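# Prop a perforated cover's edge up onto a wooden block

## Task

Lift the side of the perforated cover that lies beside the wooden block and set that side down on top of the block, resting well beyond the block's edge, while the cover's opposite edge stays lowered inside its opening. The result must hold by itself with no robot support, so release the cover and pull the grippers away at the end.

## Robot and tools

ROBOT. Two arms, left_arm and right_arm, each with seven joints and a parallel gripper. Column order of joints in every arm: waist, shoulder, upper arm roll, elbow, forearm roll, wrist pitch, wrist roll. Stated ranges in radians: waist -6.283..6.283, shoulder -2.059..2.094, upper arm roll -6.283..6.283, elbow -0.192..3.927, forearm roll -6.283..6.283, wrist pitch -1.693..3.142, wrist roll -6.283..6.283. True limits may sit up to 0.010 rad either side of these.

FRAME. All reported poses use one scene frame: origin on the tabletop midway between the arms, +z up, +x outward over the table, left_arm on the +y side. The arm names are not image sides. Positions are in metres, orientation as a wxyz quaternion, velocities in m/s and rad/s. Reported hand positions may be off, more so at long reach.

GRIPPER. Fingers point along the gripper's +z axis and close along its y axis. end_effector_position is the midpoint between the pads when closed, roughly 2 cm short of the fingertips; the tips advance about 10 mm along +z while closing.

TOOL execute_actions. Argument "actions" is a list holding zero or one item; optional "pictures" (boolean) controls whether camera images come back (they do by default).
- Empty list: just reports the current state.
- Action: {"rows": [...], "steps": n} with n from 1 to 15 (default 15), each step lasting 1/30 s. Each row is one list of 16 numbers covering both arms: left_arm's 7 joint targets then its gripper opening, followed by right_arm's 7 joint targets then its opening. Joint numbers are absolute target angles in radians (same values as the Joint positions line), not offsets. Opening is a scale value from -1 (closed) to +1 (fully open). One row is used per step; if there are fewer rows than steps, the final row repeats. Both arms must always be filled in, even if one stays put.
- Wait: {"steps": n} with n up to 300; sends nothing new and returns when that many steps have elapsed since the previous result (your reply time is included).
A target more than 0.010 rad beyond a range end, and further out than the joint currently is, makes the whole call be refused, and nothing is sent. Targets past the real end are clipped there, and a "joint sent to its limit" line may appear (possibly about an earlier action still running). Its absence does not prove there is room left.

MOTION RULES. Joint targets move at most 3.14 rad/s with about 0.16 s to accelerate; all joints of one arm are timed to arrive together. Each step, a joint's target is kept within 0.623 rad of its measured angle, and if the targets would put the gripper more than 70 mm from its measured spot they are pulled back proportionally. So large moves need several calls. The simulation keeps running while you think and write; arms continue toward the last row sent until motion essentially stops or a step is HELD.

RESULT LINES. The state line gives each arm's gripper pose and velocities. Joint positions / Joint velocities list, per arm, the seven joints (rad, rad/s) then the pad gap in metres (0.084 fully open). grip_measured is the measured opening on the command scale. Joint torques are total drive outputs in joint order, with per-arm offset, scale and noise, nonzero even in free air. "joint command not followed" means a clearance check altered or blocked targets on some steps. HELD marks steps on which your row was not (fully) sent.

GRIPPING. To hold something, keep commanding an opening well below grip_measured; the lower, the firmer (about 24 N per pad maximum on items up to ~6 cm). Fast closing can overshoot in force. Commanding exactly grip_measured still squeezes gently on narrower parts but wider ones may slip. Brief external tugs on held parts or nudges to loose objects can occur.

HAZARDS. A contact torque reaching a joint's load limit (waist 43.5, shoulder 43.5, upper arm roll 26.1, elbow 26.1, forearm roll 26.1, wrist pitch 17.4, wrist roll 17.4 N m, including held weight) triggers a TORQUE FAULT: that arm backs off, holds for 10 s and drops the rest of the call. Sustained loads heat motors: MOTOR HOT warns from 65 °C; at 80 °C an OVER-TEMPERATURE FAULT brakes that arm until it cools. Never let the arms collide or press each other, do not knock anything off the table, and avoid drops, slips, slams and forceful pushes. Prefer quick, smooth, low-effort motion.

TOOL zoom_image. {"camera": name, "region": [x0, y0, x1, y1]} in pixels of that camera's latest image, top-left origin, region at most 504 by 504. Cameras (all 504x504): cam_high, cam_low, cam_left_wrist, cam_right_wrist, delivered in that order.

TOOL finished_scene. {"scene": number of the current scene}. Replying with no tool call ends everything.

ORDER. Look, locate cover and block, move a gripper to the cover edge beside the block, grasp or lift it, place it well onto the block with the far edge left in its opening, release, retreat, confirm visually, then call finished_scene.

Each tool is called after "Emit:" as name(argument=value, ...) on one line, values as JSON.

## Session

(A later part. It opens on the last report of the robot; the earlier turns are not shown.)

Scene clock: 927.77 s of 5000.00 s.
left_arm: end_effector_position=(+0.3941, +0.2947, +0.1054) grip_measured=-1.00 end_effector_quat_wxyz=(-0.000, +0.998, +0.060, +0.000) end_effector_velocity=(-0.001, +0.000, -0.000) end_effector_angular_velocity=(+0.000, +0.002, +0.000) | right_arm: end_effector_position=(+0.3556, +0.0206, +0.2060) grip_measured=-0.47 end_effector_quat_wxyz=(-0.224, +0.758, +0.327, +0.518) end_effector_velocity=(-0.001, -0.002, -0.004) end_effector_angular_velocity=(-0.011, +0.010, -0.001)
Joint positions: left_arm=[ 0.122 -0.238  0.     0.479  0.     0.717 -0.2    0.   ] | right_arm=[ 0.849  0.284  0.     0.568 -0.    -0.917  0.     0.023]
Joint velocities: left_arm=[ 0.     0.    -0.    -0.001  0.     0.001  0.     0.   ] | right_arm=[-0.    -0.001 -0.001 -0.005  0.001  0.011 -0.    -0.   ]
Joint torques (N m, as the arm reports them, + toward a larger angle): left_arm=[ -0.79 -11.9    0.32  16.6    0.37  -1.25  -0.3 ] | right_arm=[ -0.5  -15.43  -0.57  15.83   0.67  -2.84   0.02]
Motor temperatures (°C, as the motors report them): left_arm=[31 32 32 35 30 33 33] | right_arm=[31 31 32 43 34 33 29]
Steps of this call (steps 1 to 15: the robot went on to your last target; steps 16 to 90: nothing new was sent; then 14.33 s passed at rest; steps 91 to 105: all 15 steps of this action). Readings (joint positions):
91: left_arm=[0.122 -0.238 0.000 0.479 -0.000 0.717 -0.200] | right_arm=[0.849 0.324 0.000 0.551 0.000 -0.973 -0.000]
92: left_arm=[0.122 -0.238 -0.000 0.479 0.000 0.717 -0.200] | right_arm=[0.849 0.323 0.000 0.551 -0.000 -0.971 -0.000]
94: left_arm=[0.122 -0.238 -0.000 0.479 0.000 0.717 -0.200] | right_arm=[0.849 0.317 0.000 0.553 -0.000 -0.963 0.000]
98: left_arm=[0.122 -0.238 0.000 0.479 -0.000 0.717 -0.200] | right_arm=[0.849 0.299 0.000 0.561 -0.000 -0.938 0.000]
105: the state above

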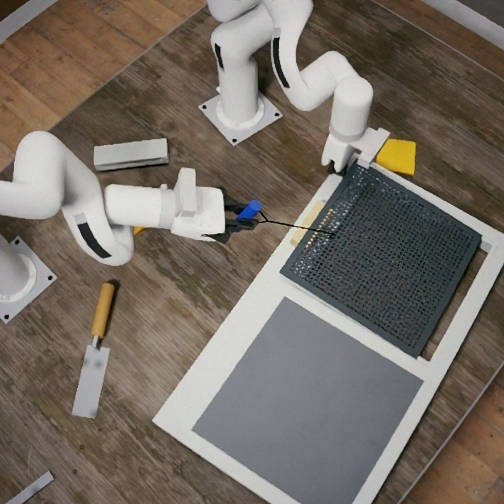

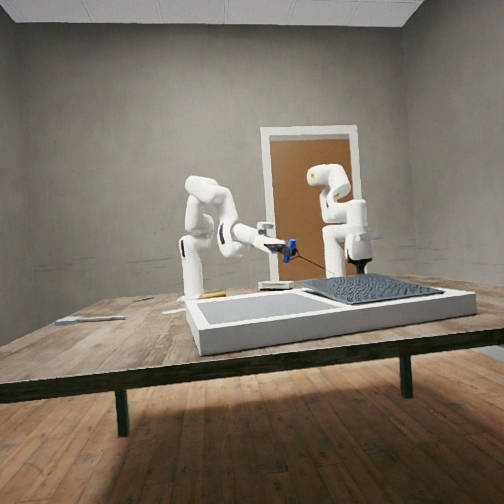

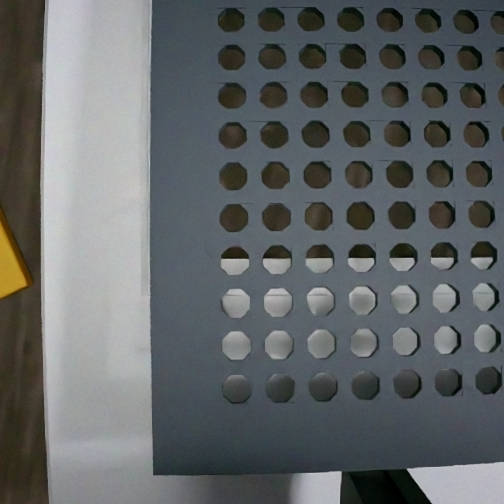

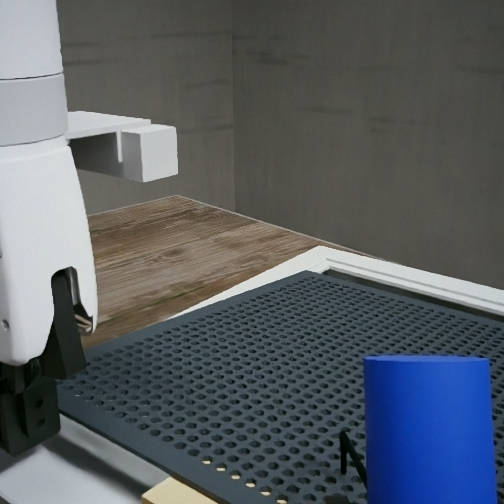

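Emit:
execute_actions(actions=[{"rows":[[0.11,-0.3,0,0.43,0,0.73,-0.2,-1,0.849,0.25,0,0.58,0,-0.88,0,-1],[0.11,-0.3,0,0.43,0,0.73,-0.2,-1,0.849,0.22,0,0.59,0,-0.84,0,-1],[0.1,-0.38,0,0.36,0,0.74,-0.2,-1,0.849,0.18,0,0.6,0,-0.78,0,-1],[0.1,-0.38,0,0.36,0,0.74,-0.2,-1,0.849,0.14,0,0.62,0,-0.72,0,-1],[0.1,-0.45,0,0.36,0,0.8,-0.2,-1,0.849,0.1,0,0.64,0,-0.65,0,-1],[0.1,-0.55,0,0.4,0,0.95,-0.2,-1,0.84,0.06,0,0.66,0,-0.57,0.1,-1],[0.2,-0.65,0,0.45,0,1.1,-0.2,-1,0.8,0.0336,0,0.6825,0,-0.5,0.2,-1],[0.2,-0.65,0,0.45,0,1.1,-0.2,-1,0.75,0.0336,0,0.6825,0,-0.5,0.3,-1],[0.2,-0.65,0,0.45,0,1.1,-0.2,-1,0.7,0.0336,0,0.6825,0,-0.5,0.4,-1],[0.2,-0.65,0,0.45,0,1.1,-0.2,-1,0.65,0.0336,0,0.6825,0,-0.5,0.5,-1],[0.2,-0.65,0,0.45,0,1.1,-0.2,-1,0.6,0.0336,0,0.6825,0,-0.47,0.6,-1],[0.2,-0.65,0,0.45,0,1.1,-0.2,-1,0.55,0.0336,0,0.6825,0,-0.44,0.7,-1],[0.2,-0.65,0,0.45,0,1.1,-0.2,-1,0.5,0.0336,0,0.6825,0,-0.41,0.8,-1],[0.2,-0.65,0,0.45,0,1.1,-0.2,-1,0.45,0.0336,0,0.6825,0,-0.38,0.9,-1],[0.2,-0.65,0,0.45,0,1.1,-0.2,-1,0.366,0.0336,0,0.6825,0,-0.351,1.571,-1]],"steps":15}], pictures=false)

Emit:
execute_actions(actions=[{"rows":[[0.2,-0.65,0,0.45,0,1.1,-0.2,-1,0.366,0.0336,0,0.6825,0,-0.351,1.571,-1],[0.2,-0.65,0,0.45,0,1.1,-0.2,-1,0.366,0.0336,0,0.6825,0,-0.351,1.571,-1],[0.2,-0.65,0,0.45,0,1.1,-0.2,-1,0.366,0.0336,0,0.6825,0,-0.351,1.571,-1],[0.2,-0.65,0,0.45,0,1.1,-0.2,-1,0.366,0.0336,0,0.6825,0,-0.351,1.571,-1],[0.2,-0.65,0,0.45,0,1.1,-0.2,-1,0.366,0.0336,0,0.6825,0,-0.351,1.571,-1],[0.2,-0.65,0,0.45,0,1.1,-0.2,-1,0.366,0.0336,0,0.6825,0,-0.351,1.571,-1],[0.2,-0.65,0,0.45,0,1.1,-0.2,-1,0.366,0.0336,0,0.6825,0,-0.351,1.571,-1],[0.2,-0.65,0,0.45,0,1.1,-0.2,-1,0.366,0.09,0,0.677,0,-0.413,1.571,-1],[0.2,-0.65,0,0.45,0,1.1,-0.2,-1,0.366,0.146,0,0.67,0,-0.476,1.571,-1],[0.2,-0.65,0,0.45,0,1.1,-0.2,-1,0.366,0.2,0,0.665,0,-0.535,1.571,-1],[0.2,-0.65,0,0.45,0,1.1,-0.2,-1,0.366,0.24,0,0.662,0,-0.578,1.571,-1]],"steps":15}], pictures=false)

Emit:
execute_actions(actions=[{"steps":10}])

Scene clock: 1005.93 s of 5000.00 s.
left_arm: end_effector_position=(+0.3401, +0.3203, +0.1944) grip_measured=-1.00 end_effector_quat_wxyz=(+0.001, +0.995, +0.097, +0.007) end_effector_velocity=(-0.052, +0.036, +0.067) end_effector_angular_velocity=(+0.005, +0.057, +0.125) | right_arm: end_effector_position=(+0.4297, -0.0225, +0.2865) grip_measured=-0.47 end_effector_quat_wxyz=(-0.267, +0.831, +0.131, +0.471) end_effector_velocity=(+0.278, -0.375, -0.088) end_effector_angular_velocity=(+0.805, +1.136, -1.401)
Joint positions: left_arm=[ 0.195 -0.641  0.002  0.452  0.     1.079 -0.2    0.   ] | right_arm=[ 0.709  0.056 -0.002  0.67   0.    -0.53   0.36   0.023]
Joint velocities: left_arm=[ 0.133 -0.243 -0.01   0.062 -0.001  0.362  0.     0.   ] | right_arm=[-0.771 -0.04  -0.02  -0.002  0.005  0.424  1.467 -0.   ]
Joint torques (N m, as the arm reports them, + toward a larger angle): left_arm=[-4.05  3.9  -0.67 13.36  0.18 -1.14 -0.22] | right_arm=[  0.99 -14.8    1.82  21.79   0.3   -3.04  -0.22]
Motor temperatures (°C, as the motors report them): left_arm=[31 32 32 35 30 33 33] | right_arm=[31 31 32 43 34 33 29]
Steps of this call (steps 1 to 15: the robot went on to your last target; steps 16 to 90: nothing new was sent; then 74.67 s passed at rest; steps 91 to 105: all 15 steps of this action). Readings (joint positions):
91: left_arm=[0.122 -0.238 0.000 0.479 0.000 0.717 -0.200] | right_arm=[0.849 0.284 0.000 0.568 0.000 -0.916 -0.000]
92: left_arm=[0.121 -0.244 0.000 0.474 0.000 0.718 -0.200] | right_arm=[0.849 0.279 0.000 0.568 -0.000 -0.908 -0.000]
94: left_arm=[0.114 -0.282 0.000 0.443 0.000 0.725 -0.200] | right_arm=[0.849 0.250 0.000 0.577 -0.000 -0.870 -0.000]
98: left_arm=[0.103 -0.419 -0.001 0.376 -0.000 0.793 -0.200] | right_arm=[0.848 0.137 0.000 0.626 -0.000 -0.701 0.014]
105: the state above

Scene clock: 1006.43 s of 5000.00 s.
left_arm: end_effector_position=(+0.3345, +0.3214, +0.1940) grip_measured=-1.00 end_effector_quat_wxyz=(-0.000, +0.995, +0.099, -0.000) end_effector_velocity=(+0.000, +0.000, +0.001) end_effector_angular_velocity=(+0.000, -0.003, +0.000) | right_arm: end_effector_position=(+0.5166, -0.1796, +0.2245) grip_measured=-0.47 end_effector_quat_wxyz=(-0.365, +0.774, -0.405, +0.322) end_effector_velocity=(+0.021, -0.167, -0.435) end_effector_angular_velocity=(+1.573, +0.960, -1.395)
Joint positions: left_arm=[ 0.2  -0.65 -0.    0.45 -0.    1.1  -0.2   0.  ] | right_arm=[ 0.402  0.146 -0.001  0.672  0.    -0.491  1.33   0.023]
Joint velocities: left_arm=[ 0.    -0.003  0.     0.001  0.     0.001  0.     0.   ] | right_arm=[-0.304  0.938  0.025 -0.159 -0.004 -0.764  2.129  0.   ]
Joint torques (N m, as the arm reports them, + toward a larger angle): left_arm=[-0.69 -4.96  0.27 19.4  -0.07 -1.15 -0.26] | right_arm=[ -0.02 -17.26  -0.2   20.18   0.58  -3.16  -0.45]
Motor temperatures (°C, as the motors report them): left_arm=[31 32 32 35 30 33 33] | right_arm=[31 31 32 43 34 33 29]
Steps of this call (steps 1 to 15: all 15 steps of this action). Readings (joint positions):
1: left_arm=[0.198 -0.646 0.001 0.453 0.000 1.088 -0.200] | right_arm=[0.683 0.055 -0.002 0.671 0.000 -0.516 0.407]
2: left_arm=[0.199 -0.648 0.001 0.451 0.000 1.093 -0.200] | right_arm=[0.658 0.053 -0.001 0.671 0.000 -0.502 0.453]
4: left_arm=[0.199 -0.648 -0.000 0.448 -0.000 1.098 -0.200] | right_arm=[0.608 0.050 -0.001 0.673 0.000 -0.476 0.550]
8: left_arm=[0.200 -0.648 -0.000 0.449 -0.000 1.100 -0.200] | right_arm=[0.514 0.044 -0.001 0.676 0.000 -0.428 0.792]
15: the state above

Scene clock: 1006.77 s of 5000.00 s.
left_arm: end_effector_position=(+0.3346, +0.3215, +0.1942) grip_measured=-1.00 end_effector_quat_wxyz=(-0.000, +0.995, +0.099, -0.000) end_effector_velocity=(+0.000, +0.000, +0.001) end_effector_angular_velocity=(-0.000, -0.002, +0.001) | right_arm: end_effector_position=(+0.5209, -0.1985, +0.1882) grip_measured=-0.47 end_effector_quat_wxyz=(-0.392, +0.715, -0.508, +0.279) end_effector_velocity=(+0.001, -0.002, +0.002) end_effector_angular_velocity=(+0.017, -0.000, -0.014)
Joint positions: left_arm=[ 0.2  -0.65 -0.    0.45 -0.    1.1  -0.2   0.  ] | right_arm=[ 0.367  0.238  0.001  0.664 -0.    -0.578  1.569  0.023]
Joint velocities: left_arm=[ 0.001 -0.001  0.     0.001 -0.    -0.     0.     0.   ] | right_arm=[-0.002 -0.002 -0.001 -0.001  0.    -0.005  0.02   0.   ]
Joint torques (N m, as the arm reports them, + toward a larger angle): left_arm=[-0.89 -4.62  0.55 19.08 -0.17 -1.25 -0.24] | right_arm=[ -0.66 -15.71  -0.67  17.95   0.63  -2.82  -0.16]
Motor temperatures (°C, as the motors report them): left_arm=[31 32 32 35 30 33 33] | right_arm=[31 31 32 43 34 33 29]
Steps of this call (steps 1 to 10: the robot went on to your last target). Readings (joint positions):
1: left_arm=[0.200 -0.650 -0.000 0.450 -0.000 1.100 -0.200] | right_arm=[0.392 0.175 0.000 0.666 0.000 -0.516 1.398]
2: left_arm=[0.200 -0.650 -0.000 0.450 -0.000 1.100 -0.200] | right_arm=[0.383 0.200 0.000 0.662 -0.000 -0.536 1.457]
4: left_arm=[0.200 -0.650 -0.000 0.450 -0.000 1.100 -0.200] | right_arm=[0.372 0.231 -0.000 0.658 0.000 -0.563 1.533]
8: left_arm=[0.200 -0.650 -0.000 0.450 -0.000 1.100 -0.200] | right_arm=[0.367 0.239 0.001 0.663 -0.000 -0.577 1.567]
10: the state above

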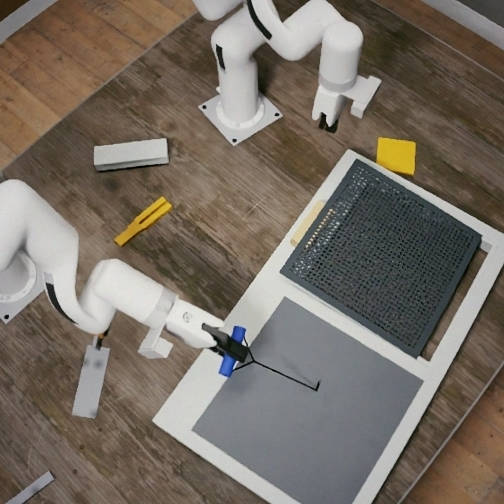

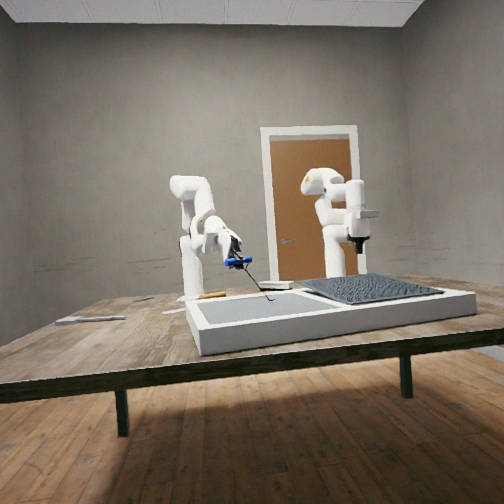

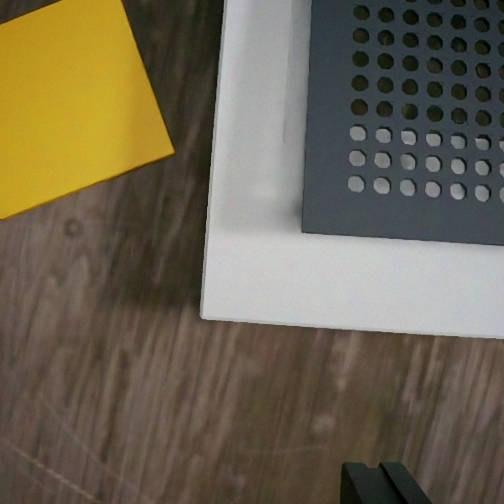

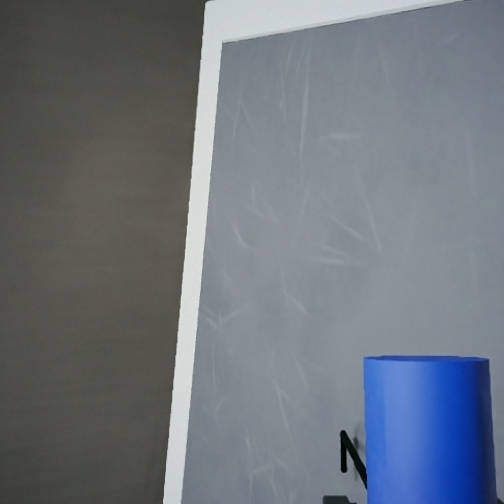

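Emit:
execute_actions(actions=[{"rows":[[0.2,-0.65,0,0.45,0,1.1,-0.2,-1,0.366,0.27,0,0.655,0,-0.63,1.571,-0.6],[0.2,-0.65,0,0.45,0,1.1,-0.2,-1,0.366,0.3,0,0.65,0,-0.68,1.571,-0.6],[0.2,-0.65,0,0.45,0,1.1,-0.2,-1,0.366,0.33,0,0.645,0,-0.73,1.571,-0.6],[0.2,-0.65,0,0.45,0,1.1,-0.2,-1,0.366,0.36,0,0.642,0,-0.78,1.571,-0.6],[0.2,-0.65,0,0.45,0,1.1,-0.2,-1,0.366,0.39,0,0.64,0,-0.83,1.571,-0.6],[0.2,-0.65,0,0.45,0,1.1,-0.2,-1,0.366,0.42,0,0.638,0,-0.88,1.571,-0.6],[0.2,-0.65,0,0.45,0,1.1,-0.2,-1,0.366,0.45,0,0.637,0,-0.93,1.571,-0.6],[0.2,-0.65,0,0.45,0,1.1,-0.2,-1,0.366,0.48,0,0.636,0,-0.98,1.571,-0.6],[0.2,-0.65,0,0.45,0,1.1,-0.2,-1,0.366,0.51,0,0.636,0,-1.03,1.571,-0.6],[0.2,-0.65,0,0.45,0,1.1,-0.2,-1,0.366,0.54,0,0.637,0,-1.075,1.571,-0.6],[0.2,-0.65,0,0.45,0,1.1,-0.2,-1,0.366,0.57,0,0.639,0,-1.115,1.571,-0.6],[0.2,-0.65,0,0.45,0,1.1,-0.2,-1,0.366,0.6,0,0.641,0,-1.15,1.571,-0.6],[0.2,-0.65,0,0.45,0,1.1,-0.2,-1,0.366,0.625,0,0.643,0,-1.18,1.571,-0.6],[0.2,-0.65,0,0.45,0,1.1,-0.2,-1,0.366,0.65,0,0.645,0,-1.203,1.571,-0.6],[0.2,-0.65,0,0.45,0,1.1,-0.2,-1,0.366,0.6682,0,0.6471,0,-1.2211,1.571,-0.6]],"steps":15}], pictures=false)

Emit:
execute_actions(actions=[{"steps":12}])

Emit:
zoom_image(camera="cam_low", region=[180,230,300,330])

Scene clock: 1035.53 s of 5000.00 s.
left_arm: end_effector_position=(+0.3346, +0.3215, +0.1942) grip_measured=-1.00 end_effector_quat_wxyz=(-0.000, +0.995, +0.099, +0.000) end_effector_velocity=(+0.000, +0.000, +0.000) end_effector_angular_velocity=(+0.000, -0.001, +0.000) | right_arm: end_effector_position=(+0.5020, -0.2063, +0.1215) grip_measured=-0.47 end_effector_quat_wxyz=(-0.452, +0.677, -0.483, +0.322) end_effector_velocity=(-0.079, -0.026, -0.195) end_effector_angular_velocity=(+0.092, -0.267, +0.001)
Joint positions: left_arm=[ 0.2  -0.65 -0.    0.45 -0.    1.1  -0.2   0.  ] | right_arm=[ 0.366  0.574  0.     0.64  -0.    -1.11   1.571  0.023]
Joint velocities: left_arm=[ 0.     0.    -0.     0.001  0.    -0.     0.     0.   ] | right_arm=[ 0.001  0.902  0.     0.05  -0.    -1.135 -0.     0.   ]
Joint torques (N m, as the arm reports them, + toward a larger angle): left_arm=[-1.19 -4.97  0.53 19.44  0.29 -1.36 -0.22] | right_arm=[ -0.53 -17.11  -0.69   9.85   0.76  -1.37  -0.04]
Motor temperatures (°C, as the motors report them): left_arm=[31 32 32 36 30 33 33] | right_arm=[31 31 32 43 34 33 29]
Steps of this call (steps 1 to 30: the robot went on to your last target; steps 31 to 90: nothing new was sent; then 25.27 s passed at rest; steps 91 to 105: all 15 steps of this action). Readings (joint positions):
91: left_arm=[0.200 -0.650 -0.000 0.450 -0.000 1.100 -0.200] | right_arm=[0.366 0.240 -0.000 0.662 -0.000 -0.579 1.571]
92: left_arm=[0.200 -0.650 -0.000 0.450 -0.000 1.100 -0.200] | right_arm=[0.366 0.244 -0.000 0.662 -0.000 -0.587 1.571]
94: left_arm=[0.200 -0.650 0.000 0.450 0.000 1.100 -0.200] | right_arm=[0.366 0.269 -0.000 0.659 0.000 -0.633 1.571]
98: left_arm=[0.200 -0.650 -0.000 0.450 -0.000 1.100 -0.200] | right_arm=[0.366 0.366 -0.000 0.644 0.000 -0.792 1.571]
105: the state above

Scene clock: 1035.93 s of 5000.00 s.
left_arm: end_effector_position=(+0.3346, +0.3215, +0.1942) grip_measured=-1.00 end_effector_quat_wxyz=(-0.000, +0.995, +0.099, +0.000) end_effector_velocity=(+0.000, +0.000, -0.000) end_effector_angular_velocity=(+0.000, -0.001, +0.000) | right_arm: end_effector_position=(+0.4931, -0.2094, +0.1005) grip_measured=-0.47 end_effector_quat_wxyz=(-0.460, +0.672, -0.479, +0.328) end_effector_velocity=(-0.000, +0.000, +0.000) end_effector_angular_velocity=(+0.001, -0.004, +0.000)
Joint positions: left_arm=[ 0.2  -0.65 -0.    0.45 -0.    1.1  -0.2   0.  ] | right_arm=[ 0.366  0.667 -0.     0.647 -0.    -1.22   1.571  0.023]
Joint velocities: left_arm=[ 0.001  0.    -0.    -0.001  0.    -0.001  0.     0.   ] | right_arm=[ 0.001  0.003 -0.     0.     0.001 -0.006  0.    -0.   ]
Joint torques (N m, as the arm reports them, + toward a larger angle): left_arm=[-0.7  -4.7   0.58 19.36 -0.15 -1.19 -0.26] | right_arm=[ -0.58 -17.47  -0.83   9.44   0.77  -2.68  -0.14]
Motor temperatures (°C, as the motors report them): left_arm=[31 32 32 36 30 33 33] | right_arm=[31 31 32 43 34 33 29]
Steps of this call (steps 1 to 12: the robot went on to your last target). Readings (joint positions):
1: left_arm=[0.200 -0.650 -0.000 0.450 0.000 1.100 -0.200] | right_arm=[0.366 0.603 0.000 0.642 -0.000 -1.145 1.571]
2: left_arm=[0.200 -0.650 0.000 0.450 -0.000 1.100 -0.200] | right_arm=[0.366 0.629 0.000 0.643 -0.000 -1.174 1.571]
4: left_arm=[0.200 -0.650 -0.000 0.450 -0.000 1.100 -0.200] | right_arm=[0.366 0.658 0.000 0.644 -0.000 -1.205 1.571]
8: left_arm=[0.200 -0.650 -0.000 0.450 -0.000 1.100 -0.200] | right_arm=[0.366 0.666 -0.000 0.647 -0.000 -1.219 1.571]
12: the state above

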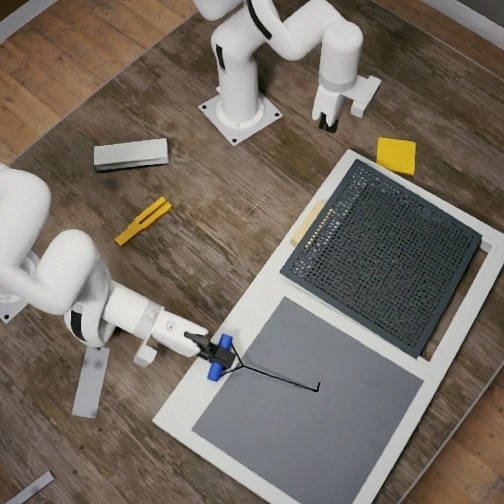

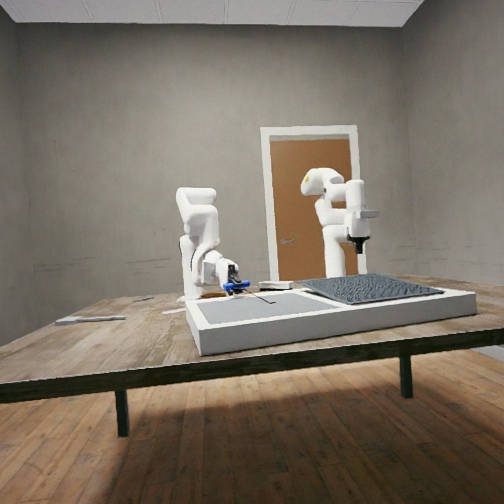

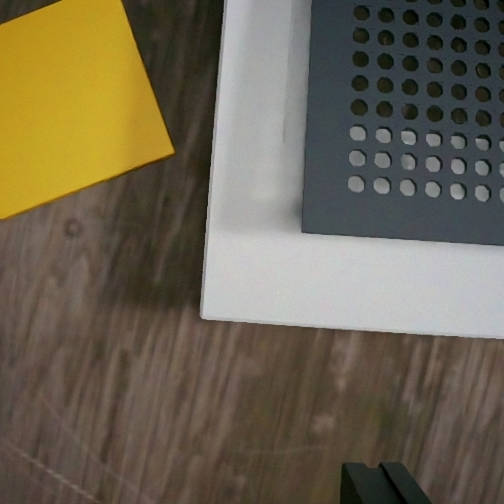

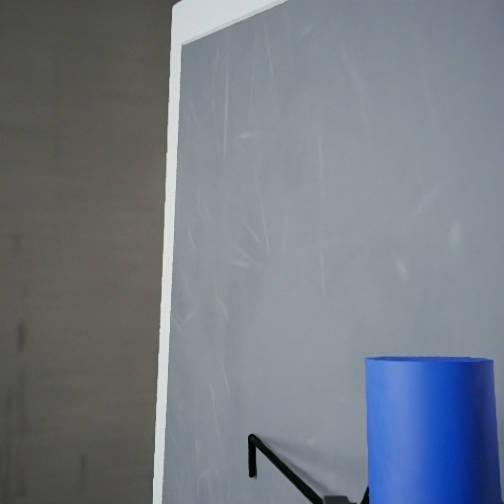

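Region (180, 230, 300, 330) of cam_low's 504x504 image, scaled by 4.200, with more detail than that image has.

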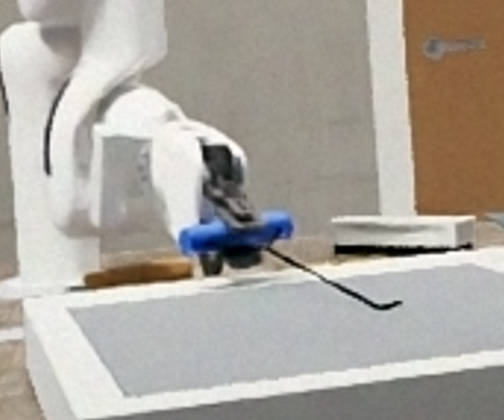

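Emit:
execute_actions(actions=[{"rows":[[0.2,-0.65,0,0.45,0,1.1,-0.2,-1,0.366,0.622,0,0.634,0,-1.144,1.571,-0.5],[0.2,-0.65,0,0.45,0,1.1,-0.2,-1,0.366,0.5778,0,0.6233,0,-1.067,1.571,-0.5],[0.2,-0.65,0,0.45,0,1.1,-0.2,-1,0.366,0.5778,0,0.6233,0,-1.067,1.571,-0.5],[0.2,-0.65,0,0.45,0,1.1,-0.2,-1,0.366,0.537,0,0.616,0,-0.99,1.571,-0.5],[0.2,-0.65,0,0.45,0,1.1,-0.2,-1,0.366,0.4992,0,0.6116,0,-0.9125,1.571,-0.5],[0.2,-0.65,0,0.45,0,1.1,-0.2,-1,0.366,0.4992,0,0.6116,0,-0.9125,1.571,-0.5],[0.2,-0.65,0,0.45,0,1.1,-0.2,-1,0.366,0.464,0,0.61,0,-0.835,1.571,-0.5],[0.2,-0.65,0,0.45,0,1.1,-0.2,-1,0.366,0.4322,0,0.612,0,-0.7577,1.571,-0.5],[0.2,-0.65,0,0.45,0,1.1,-0.2,-1,0.366,0.4322,0,0.612,0,-0.7577,1.571,-0.5],[0.2,-0.65,0,0.45,0,1.1,-0.2,-1,0.366,0.403,0,0.617,0,-0.68,1.571,-0.5],[0.2,-0.65,0,0.45,0,1.1,-0.2,-1,0.366,0.3771,0,0.6245,0,-0.6026,1.571,-0.5],[0.2,-0.65,0,0.45,0,1.1,-0.2,-1,0.366,0.3771,0,0.6245,0,-0.6026,1.571,-0.5],[0.2,-0.65,0,0.45,0,1.1,-0.2,-1,0.366,0.354,0,0.635,0,-0.525,1.571,-0.5],[0.2,-0.65,0,0.45,0,1.1,-0.2,-1,0.366,0.3336,0,0.649,0,-0.447,1.571,-0.5]],"steps":15}], pictures=false)

Emit:
execute_actions(actions=[{"rows":[[0.2,-0.65,0,0.45,0,1.1,-0.2,-1,0.366,0.316,0,0.666,0,-0.369,1.571,-0.5],[0.2,-0.65,0,0.45,0,1.1,-0.2,-1,0.366,0.302,0,0.6857,0,-0.291,1.571,-0.5],[0.2,-0.65,0,0.45,0,1.1,-0.2,-1,0.366,0.302,0,0.6857,0,-0.291,1.571,-0.5],[0.2,-0.65,0,0.45,0,1.1,-0.2,-1,0.366,0.29,0,0.7085,0,-0.213,1.571,-0.5],[0.2,-0.65,0,0.45,0,1.1,-0.2,-1,0.366,0.282,0,0.7344,0,-0.135,1.571,-0.5],[0.2,-0.65,0,0.45,0,1.1,-0.2,-1,0.366,0.282,0,0.7344,0,-0.135,1.571,-0.5],[0.2,-0.65,0,0.45,0,1.1,-0.2,-1,0.366,0.276,0,0.763,0,-0.057,1.571,-0.5],[0.2,-0.65,0,0.45,0,1.1,-0.2,-1,0.366,0.2739,0,0.7953,0,0.0214,1.571,-0.5]],"steps":15}])

Emit:
zoom_image(camera="cam_low", region=[180,230,300,330])

Scene clock: 1071.87 s of 5000.00 s.
left_arm: end_effector_position=(+0.3346, +0.3215, +0.1942) grip_measured=-1.00 end_effector_quat_wxyz=(-0.000, +0.995, +0.099, +0.000) end_effector_velocity=(+0.000, +0.000, -0.000) end_effector_angular_velocity=(-0.001, -0.000, +0.001) | right_arm: end_effector_position=(+0.4936, -0.2092, +0.0980) grip_measured=-0.47 end_effector_quat_wxyz=(-0.341, +0.739, -0.527, +0.243) end_effector_velocity=(-0.004, -0.002, -0.026) end_effector_angular_velocity=(-0.289, +0.836, -0.000)
Joint positions: left_arm=[ 0.2  -0.65  0.    0.45  0.    1.1  -0.2   0.  ] | right_arm=[ 0.366  0.389  0.     0.624 -0.    -0.631  1.571  0.023]
Joint velocities: left_arm=[ 0.     0.     0.     0.    -0.    -0.001  0.     0.   ] | right_arm=[-0.    -0.507 -0.     0.179  0.     1.571 -0.     0.   ]
Joint torques (N m, as the arm reports them, + toward a larger angle): left_arm=[-1.01 -4.57  0.42 19.03  0.1  -1.13 -0.07] | right_arm=[ -0.75 -14.94  -0.69  14.03   0.73  -2.04  -0.12]
Motor temperatures (°C, as the motors report them): left_arm=[31 32 32 36 30 33 33] | right_arm=[31 31 32 41 34 33 29]
Steps of this call (steps 1 to 30: the robot went on to your last target; steps 31 to 90: nothing new was sent; then 32.43 s passed at rest; steps 91 to 105: all 15 steps of this action). Readings (joint positions):
91: left_arm=[0.200 -0.650 -0.000 0.450 -0.000 1.100 -0.200] | right_arm=[0.366 0.668 0.000 0.647 0.000 -1.220 1.571]
92: left_arm=[0.200 -0.650 -0.000 0.450 0.000 1.100 -0.200] | right_arm=[0.366 0.664 0.000 0.646 0.000 -1.213 1.571]
94: left_arm=[0.200 -0.650 0.000 0.450 0.000 1.100 -0.200] | right_arm=[0.366 0.633 0.000 0.636 0.000 -1.159 1.571]
98: left_arm=[0.200 -0.650 0.000 0.450 -0.000 1.100 -0.200] | right_arm=[0.366 0.536 -0.000 0.619 0.000 -0.985 1.571]
105: the state above

Scene clock: 1072.37 s of 5000.00 s.
left_arm: end_effector_position=(+0.3346, +0.3215, +0.1942) grip_measured=-1.00 end_effector_quat_wxyz=(-0.000, +0.995, +0.099, +0.000) end_effector_velocity=(+0.000, +0.000, +0.000) end_effector_angular_velocity=(+0.000, -0.001, +0.000) | right_arm: end_effector_position=(+0.4938, -0.2091, +0.0932) grip_measured=-0.47 end_effector_quat_wxyz=(-0.204, +0.788, -0.562, +0.146) end_effector_velocity=(-0.013, -0.003, -0.013) end_effector_angular_velocity=(-0.038, +0.112, +0.002)
Joint positions: left_arm=[ 0.2  -0.65  0.    0.45  0.    1.1  -0.2   0.  ] | right_arm=[0.366 0.274 0.    0.794 0.    0.012 1.571 0.023]
Joint velocities: left_arm=[ 0.    -0.001  0.    -0.     0.    -0.     0.     0.   ] | right_arm=[ 0.    -0.005  0.002  0.033  0.     0.156  0.     0.   ]
Joint torques (N m, as the arm reports them, + toward a larger angle): left_arm=[-1.01 -5.36  0.58 18.8   0.02 -1.06 -0.25] | right_arm=[ -0.73 -15.3   -0.66  16.02   0.72  -1.85  -0.08]
Motor temperatures (°C, as the motors report them): left_arm=[31 32 32 36 30 33 33] | right_arm=[31 31 32 41 34 33 29]
Steps of this call (steps 1 to 15: all 15 steps of this action). Readings (joint positions):
1: left_arm=[0.200 -0.650 -0.000 0.450 0.000 1.100 -0.200] | right_arm=[0.366 0.373 0.000 0.631 -0.000 -0.579 1.571]
2: left_arm=[0.200 -0.650 0.000 0.450 -0.000 1.100 -0.200] | right_arm=[0.366 0.358 -0.000 0.638 0.000 -0.528 1.571]
4: left_arm=[0.200 -0.650 0.000 0.450 0.000 1.100 -0.200] | right_arm=[0.366 0.332 -0.000 0.657 0.000 -0.424 1.571]
8: left_arm=[0.200 -0.650 -0.000 0.450 -0.000 1.100 -0.200] | right_arm=[0.366 0.295 -0.000 0.711 0.000 -0.217 1.571]
15: the state above

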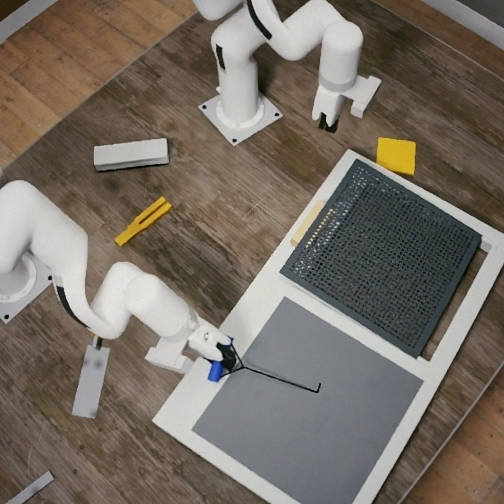

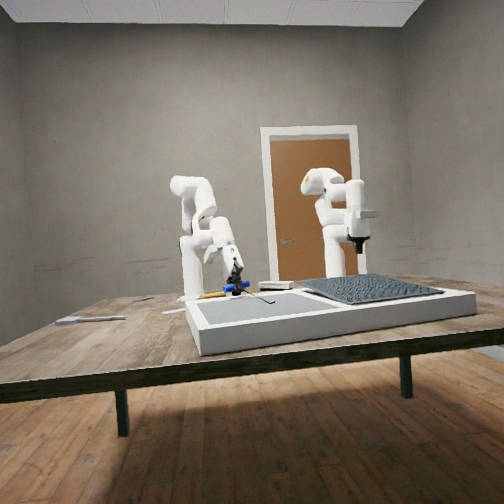

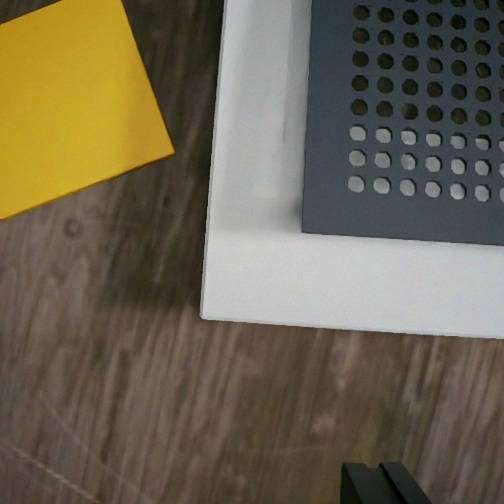

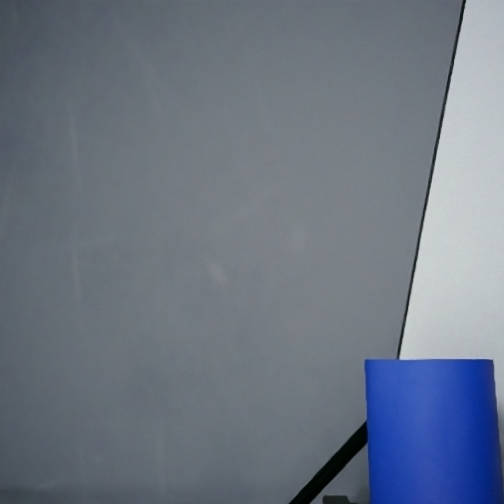

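Region (180, 230, 300, 330) of cam_low's 504x504 image, scaled by 4.200, with more detail than that image has.

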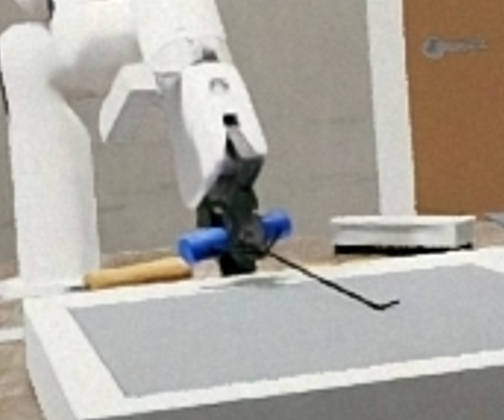

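Open slightly, then withdraw along the axis.

Emit:
execute_actions(actions=[{"rows":[[0.2,-0.65,0,0.45,0,1.1,-0.2,-1,0.366,0.28,0,0.7953,0,0.0153,1.571,-0.45],[0.2,-0.65,0,0.45,0,1.1,-0.2,-1,0.366,0.28,0,0.7953,0,0.0153,1.571,-0.42],[0.2,-0.65,0,0.45,0,1.1,-0.2,-1,0.366,0.28,0,0.7953,0,0.0153,1.571,-0.39],[0.2,-0.65,0,0.45,0,1.1,-0.2,-1,0.366,0.28,0,0.7953,0,0.0153,1.571,-0.36],[0.2,-0.65,0,0.45,0,1.1,-0.2,-1,0.366,0.28,0,0.7953,0,0.0153,1.571,-0.33],[0.2,-0.65,0,0.45,0,1.1,-0.2,-1,0.366,0.28,0,0.7953,0,0.0153,1.571,-0.3]],"steps":15}])

Emit:
zoom_image(camera="cam_low", region=[180,230,300,330])

Scene clock: 1087.00 s of 5000.00 s.
left_arm: end_effector_position=(+0.3346, +0.3215, +0.1942) grip_measured=-1.00 end_effector_quat_wxyz=(-0.000, +0.995, +0.099, +0.000) end_effector_velocity=(-0.000, -0.000, +0.000) end_effector_angular_velocity=(+0.000, +0.000, -0.001) | right_arm: end_effector_position=(+0.4929, -0.2095, +0.0899) grip_measured=-0.32 end_effector_quat_wxyz=(-0.201, +0.789, -0.563, +0.144) end_effector_velocity=(+0.000, +0.000, +0.001) end_effector_angular_velocity=(+0.001, -0.001, +0.001)
Joint positions: left_arm=[ 0.2  -0.65  0.    0.45 -0.    1.1  -0.2   0.  ] | right_arm=[ 0.366  0.28  -0.     0.795  0.     0.015  1.571  0.03 ]
Joint velocities: left_arm=[-0.001 -0.     0.     0.     0.     0.001  0.     0.   ] | right_arm=[ 0.    -0.002  0.001 -0.     0.     0.001 -0.     0.   ]
Joint torques (N m, as the arm reports them, + toward a larger angle): left_arm=[-0.47 -5.16  0.33 18.99 -0.01 -1.21 -0.28] | right_arm=[ -0.73 -17.31  -0.47  19.45   0.74  -2.69  -0.03]
Motor temperatures (°C, as the motors report them): left_arm=[31 32 32 36 30 33 33] | right_arm=[31 31 32 43 34 33 29]
Steps of this call (steps 1 to 15: the robot went on to your last target; steps 16 to 90: nothing new was sent; then 11.13 s passed at rest; steps 91 to 105: all 15 steps of this action). Readings (joint positions):
91: left_arm=[0.200 -0.650 -0.000 0.450 -0.000 1.100 -0.200] | right_arm=[0.366 0.274 0.000 0.795 -0.000 0.021 1.571]
92: left_arm=[0.200 -0.650 -0.000 0.450 -0.000 1.100 -0.200] | right_arm=[0.366 0.275 -0.000 0.796 0.000 0.020 1.571]
94: left_arm=[0.200 -0.650 0.000 0.450 0.000 1.100 -0.200] | right_arm=[0.366 0.278 -0.000 0.795 0.000 0.018 1.571]
98: left_arm=[0.200 -0.650 -0.000 0.450 0.000 1.100 -0.200] | right_arm=[0.366 0.280 -0.000 0.795 0.000 0.016 1.571]
105: the state above

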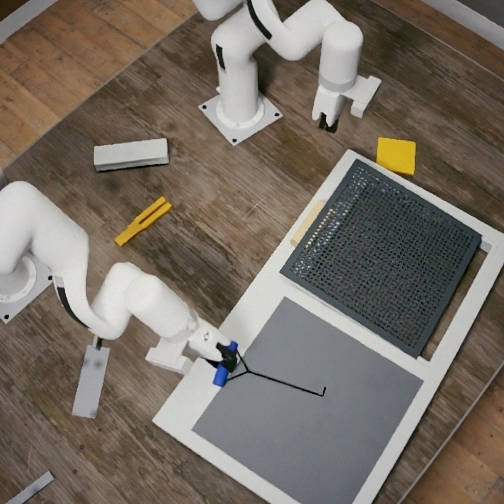

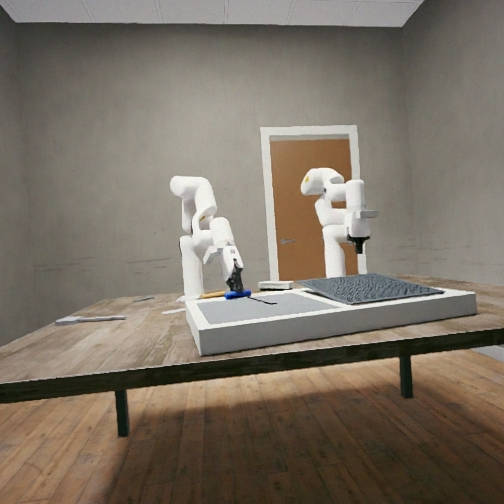

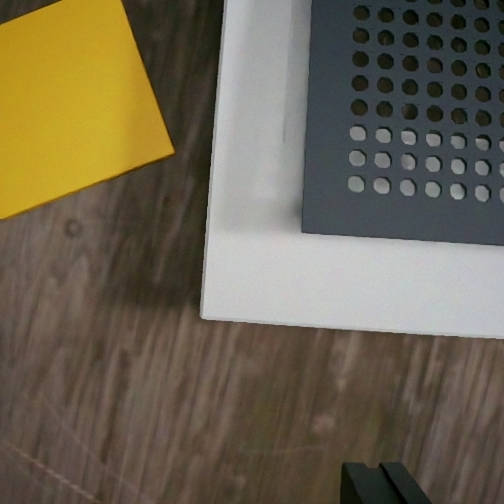

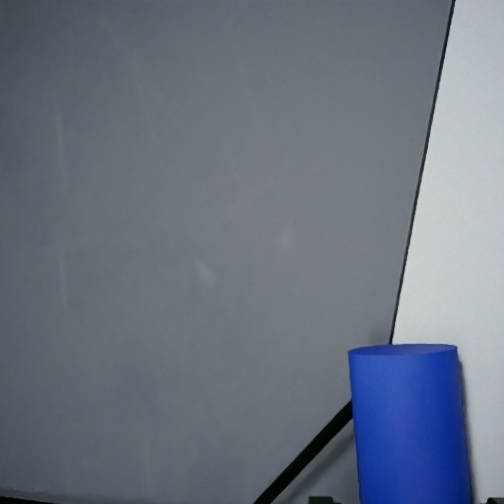

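Region (180, 230, 300, 330) of cam_low's 504x504 image, scaled by 4.200, with more detail than that image has.

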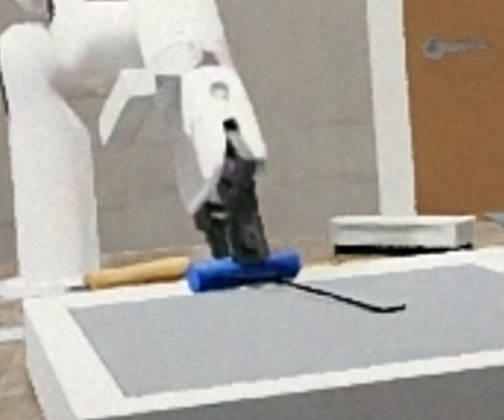

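Emit:
execute_actions(actions=[{"rows":[[0.2,-0.65,0,0.45,0,1.1,-0.2,-1,0.366,-0.08,0,0.62,0,0.2,1.571,-0.3]],"steps":15}])

Emit:
zoom_image(camera="cam_high", region=[260,140,504,384])

Scene clock: 1094.60 s of 5000.00 s.
left_arm: end_effector_position=(+0.3346, +0.3215, +0.1942) grip_measured=-1.00 end_effector_quat_wxyz=(-0.000, +0.995, +0.099, +0.000) end_effector_velocity=(-0.000, -0.000, -0.000) end_effector_angular_velocity=(-0.000, +0.001, -0.001) | right_arm: end_effector_position=(+0.4369, -0.2287, +0.1656) grip_measured=-0.32 end_effector_quat_wxyz=(-0.200, +0.789, -0.563, +0.143) end_effector_velocity=(-0.008, -0.002, -0.009) end_effector_angular_velocity=(-0.010, +0.027, +0.000)
Joint positions: left_arm=[ 0.2  -0.65 -0.    0.45 -0.    1.1  -0.2   0.  ] | right_arm=[ 0.366 -0.077  0.     0.619 -0.     0.199  1.571  0.03 ]
Joint velocities: left_arm=[-0.001  0.001 -0.    -0.    -0.     0.    -0.     0.   ] | right_arm=[-0.    -0.     0.001 -0.013 -0.     0.016  0.     0.   ]
Joint torques (N m, as the arm reports them, + toward a larger angle): left_arm=[-0.86 -4.61  0.34 19.54  0.21 -1.06 -0.34] | right_arm=[ -0.61 -12.76  -0.46  22.69   0.7   -2.81   0.02]
Motor temperatures (°C, as the motors report them): left_arm=[31 32 32 36 30 33 33] | right_arm=[31 31 32 43 34 33 29]
Steps of this call (steps 1 to 15: the robot went on to your last target; steps 16 to 90: nothing new was sent; then 4.10 s passed at rest; steps 91 to 105: all 15 steps of this action). Readings (joint positions):
91: left_arm=[0.200 -0.650 0.000 0.450 0.000 1.100 -0.200] | right_arm=[0.366 0.280 0.000 0.795 0.000 0.016 1.571]
92: left_arm=[0.200 -0.650 -0.000 0.450 0.000 1.100 -0.200] | right_arm=[0.366 0.274 0.000 0.791 0.000 0.020 1.571]
94: left_arm=[0.200 -0.650 -0.000 0.450 0.000 1.100 -0.200] | right_arm=[0.366 0.216 0.000 0.759 -0.000 0.053 1.571]
98: left_arm=[0.200 -0.650 -0.000 0.450 0.000 1.100 -0.200] | right_arm=[0.366 0.001 -0.000 0.665 0.000 0.155 1.571]
105: the state above

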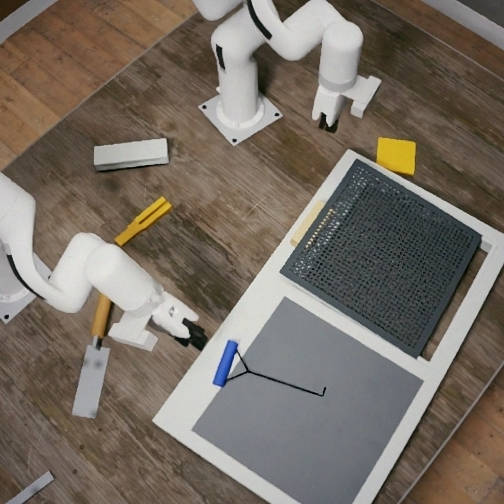

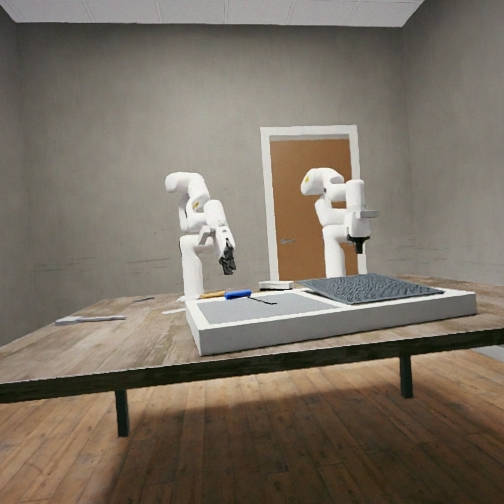

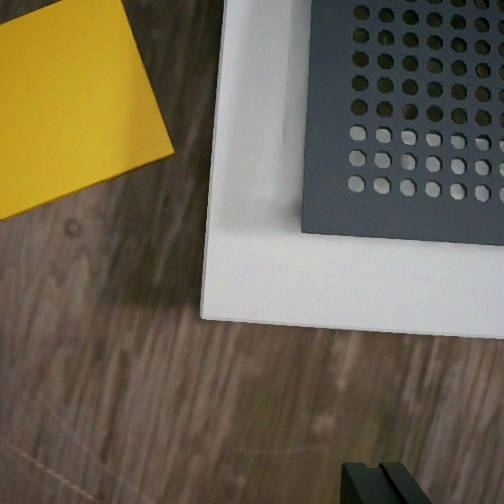

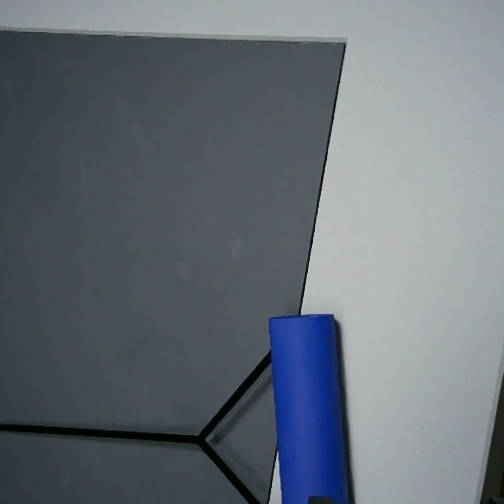

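Region (260, 140, 504, 384) of cam_high's 504x504 image, scaled by 2.066, with more detail than that image has.

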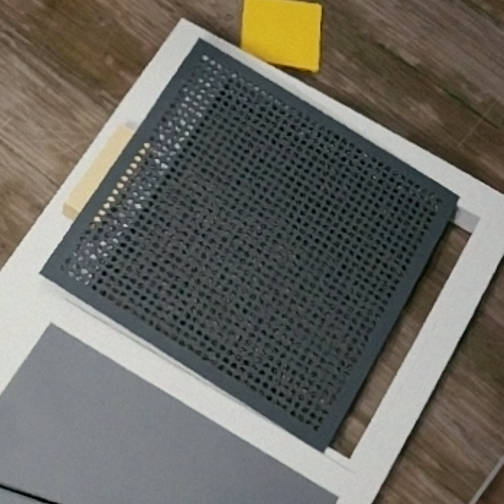

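Looks good; move left a bit further clear.

Emit:
execute_actions(actions=[{"rows":[[0.5,-0.85,0,0.45,0,1.3,-0.2,-1,0.2,-0.4,0,0.55,0,0.7,1.571,-0.3]],"steps":15}], pictures=false)

Emit:
finished_scene(scene=1)

Scene clock: 1106.00 s of 5000.00 s.
left_arm: end_effector_position=(+0.2844, +0.3924, +0.2306) grip_measured=-1.00 end_effector_quat_wxyz=(-0.000, +0.969, +0.245, -0.001) end_effector_velocity=(-0.002, +0.000, -0.000) end_effector_angular_velocity=(-0.002, +0.009, +0.004) | right_arm: end_effector_position=(+0.3579, -0.3245, +0.1963) grip_measured=-0.32 end_effector_quat_wxyz=(-0.097, +0.757, -0.641, +0.082) end_effector_velocity=(-0.029, -0.001, -0.014) end_effector_angular_velocity=(-0.026, +0.093, +0.013)
Joint positions: left_arm=[ 0.498 -0.849 -0.001  0.449 -0.     1.299 -0.2    0.   ] | right_arm=[ 0.201 -0.397 -0.     0.551  0.     0.694  1.571  0.03 ]
Joint velocities: left_arm=[ 0.005  0.001 -0.002  0.001 -0.     0.01  -0.     0.   ] | right_arm=[-0.011 -0.027  0.025 -0.023 -0.     0.1   -0.    -0.   ]
Joint torques (N m, as the arm reports them, + toward a larger angle): left_arm=[-0.81 -1.44  0.44 19.83  0.13 -1.33 -0.18] | right_arm=[-0.57 -7.28 -0.19 24.09  0.71 -2.47  0.05]
Motor temperatures (°C, as the motors report them): left_arm=[31 32 32 36 30 33 33] | right_arm=[31 31 32 44 34 33 29]
Steps of this call (steps 1 to 15: the robot went on to your last target; steps 16 to 90: nothing new was sent; then 7.90 s passed at rest; steps 91 to 105: all 15 steps of this action). Readings (joint positions):
91: left_arm=[0.200 -0.650 -0.000 0.450 -0.000 1.100 -0.200] | right_arm=[0.366 -0.080 0.000 0.620 -0.000 0.201 1.571]
92: left_arm=[0.207 -0.654 -0.001 0.450 -0.000 1.106 -0.200] | right_arm=[0.364 -0.084 0.001 0.619 -0.000 0.209 1.571]
94: left_arm=[0.266 -0.692 -0.003 0.448 -0.000 1.147 -0.200] | right_arm=[0.345 -0.122 0.003 0.609 -0.000 0.272 1.571]
98: left_arm=[0.447 -0.816 0.003 0.453 0.000 1.262 -0.200] | right_arm=[0.265 -0.274 -0.002 0.579 0.000 0.501 1.571]
105: the state above

The scene is finished: the task was done.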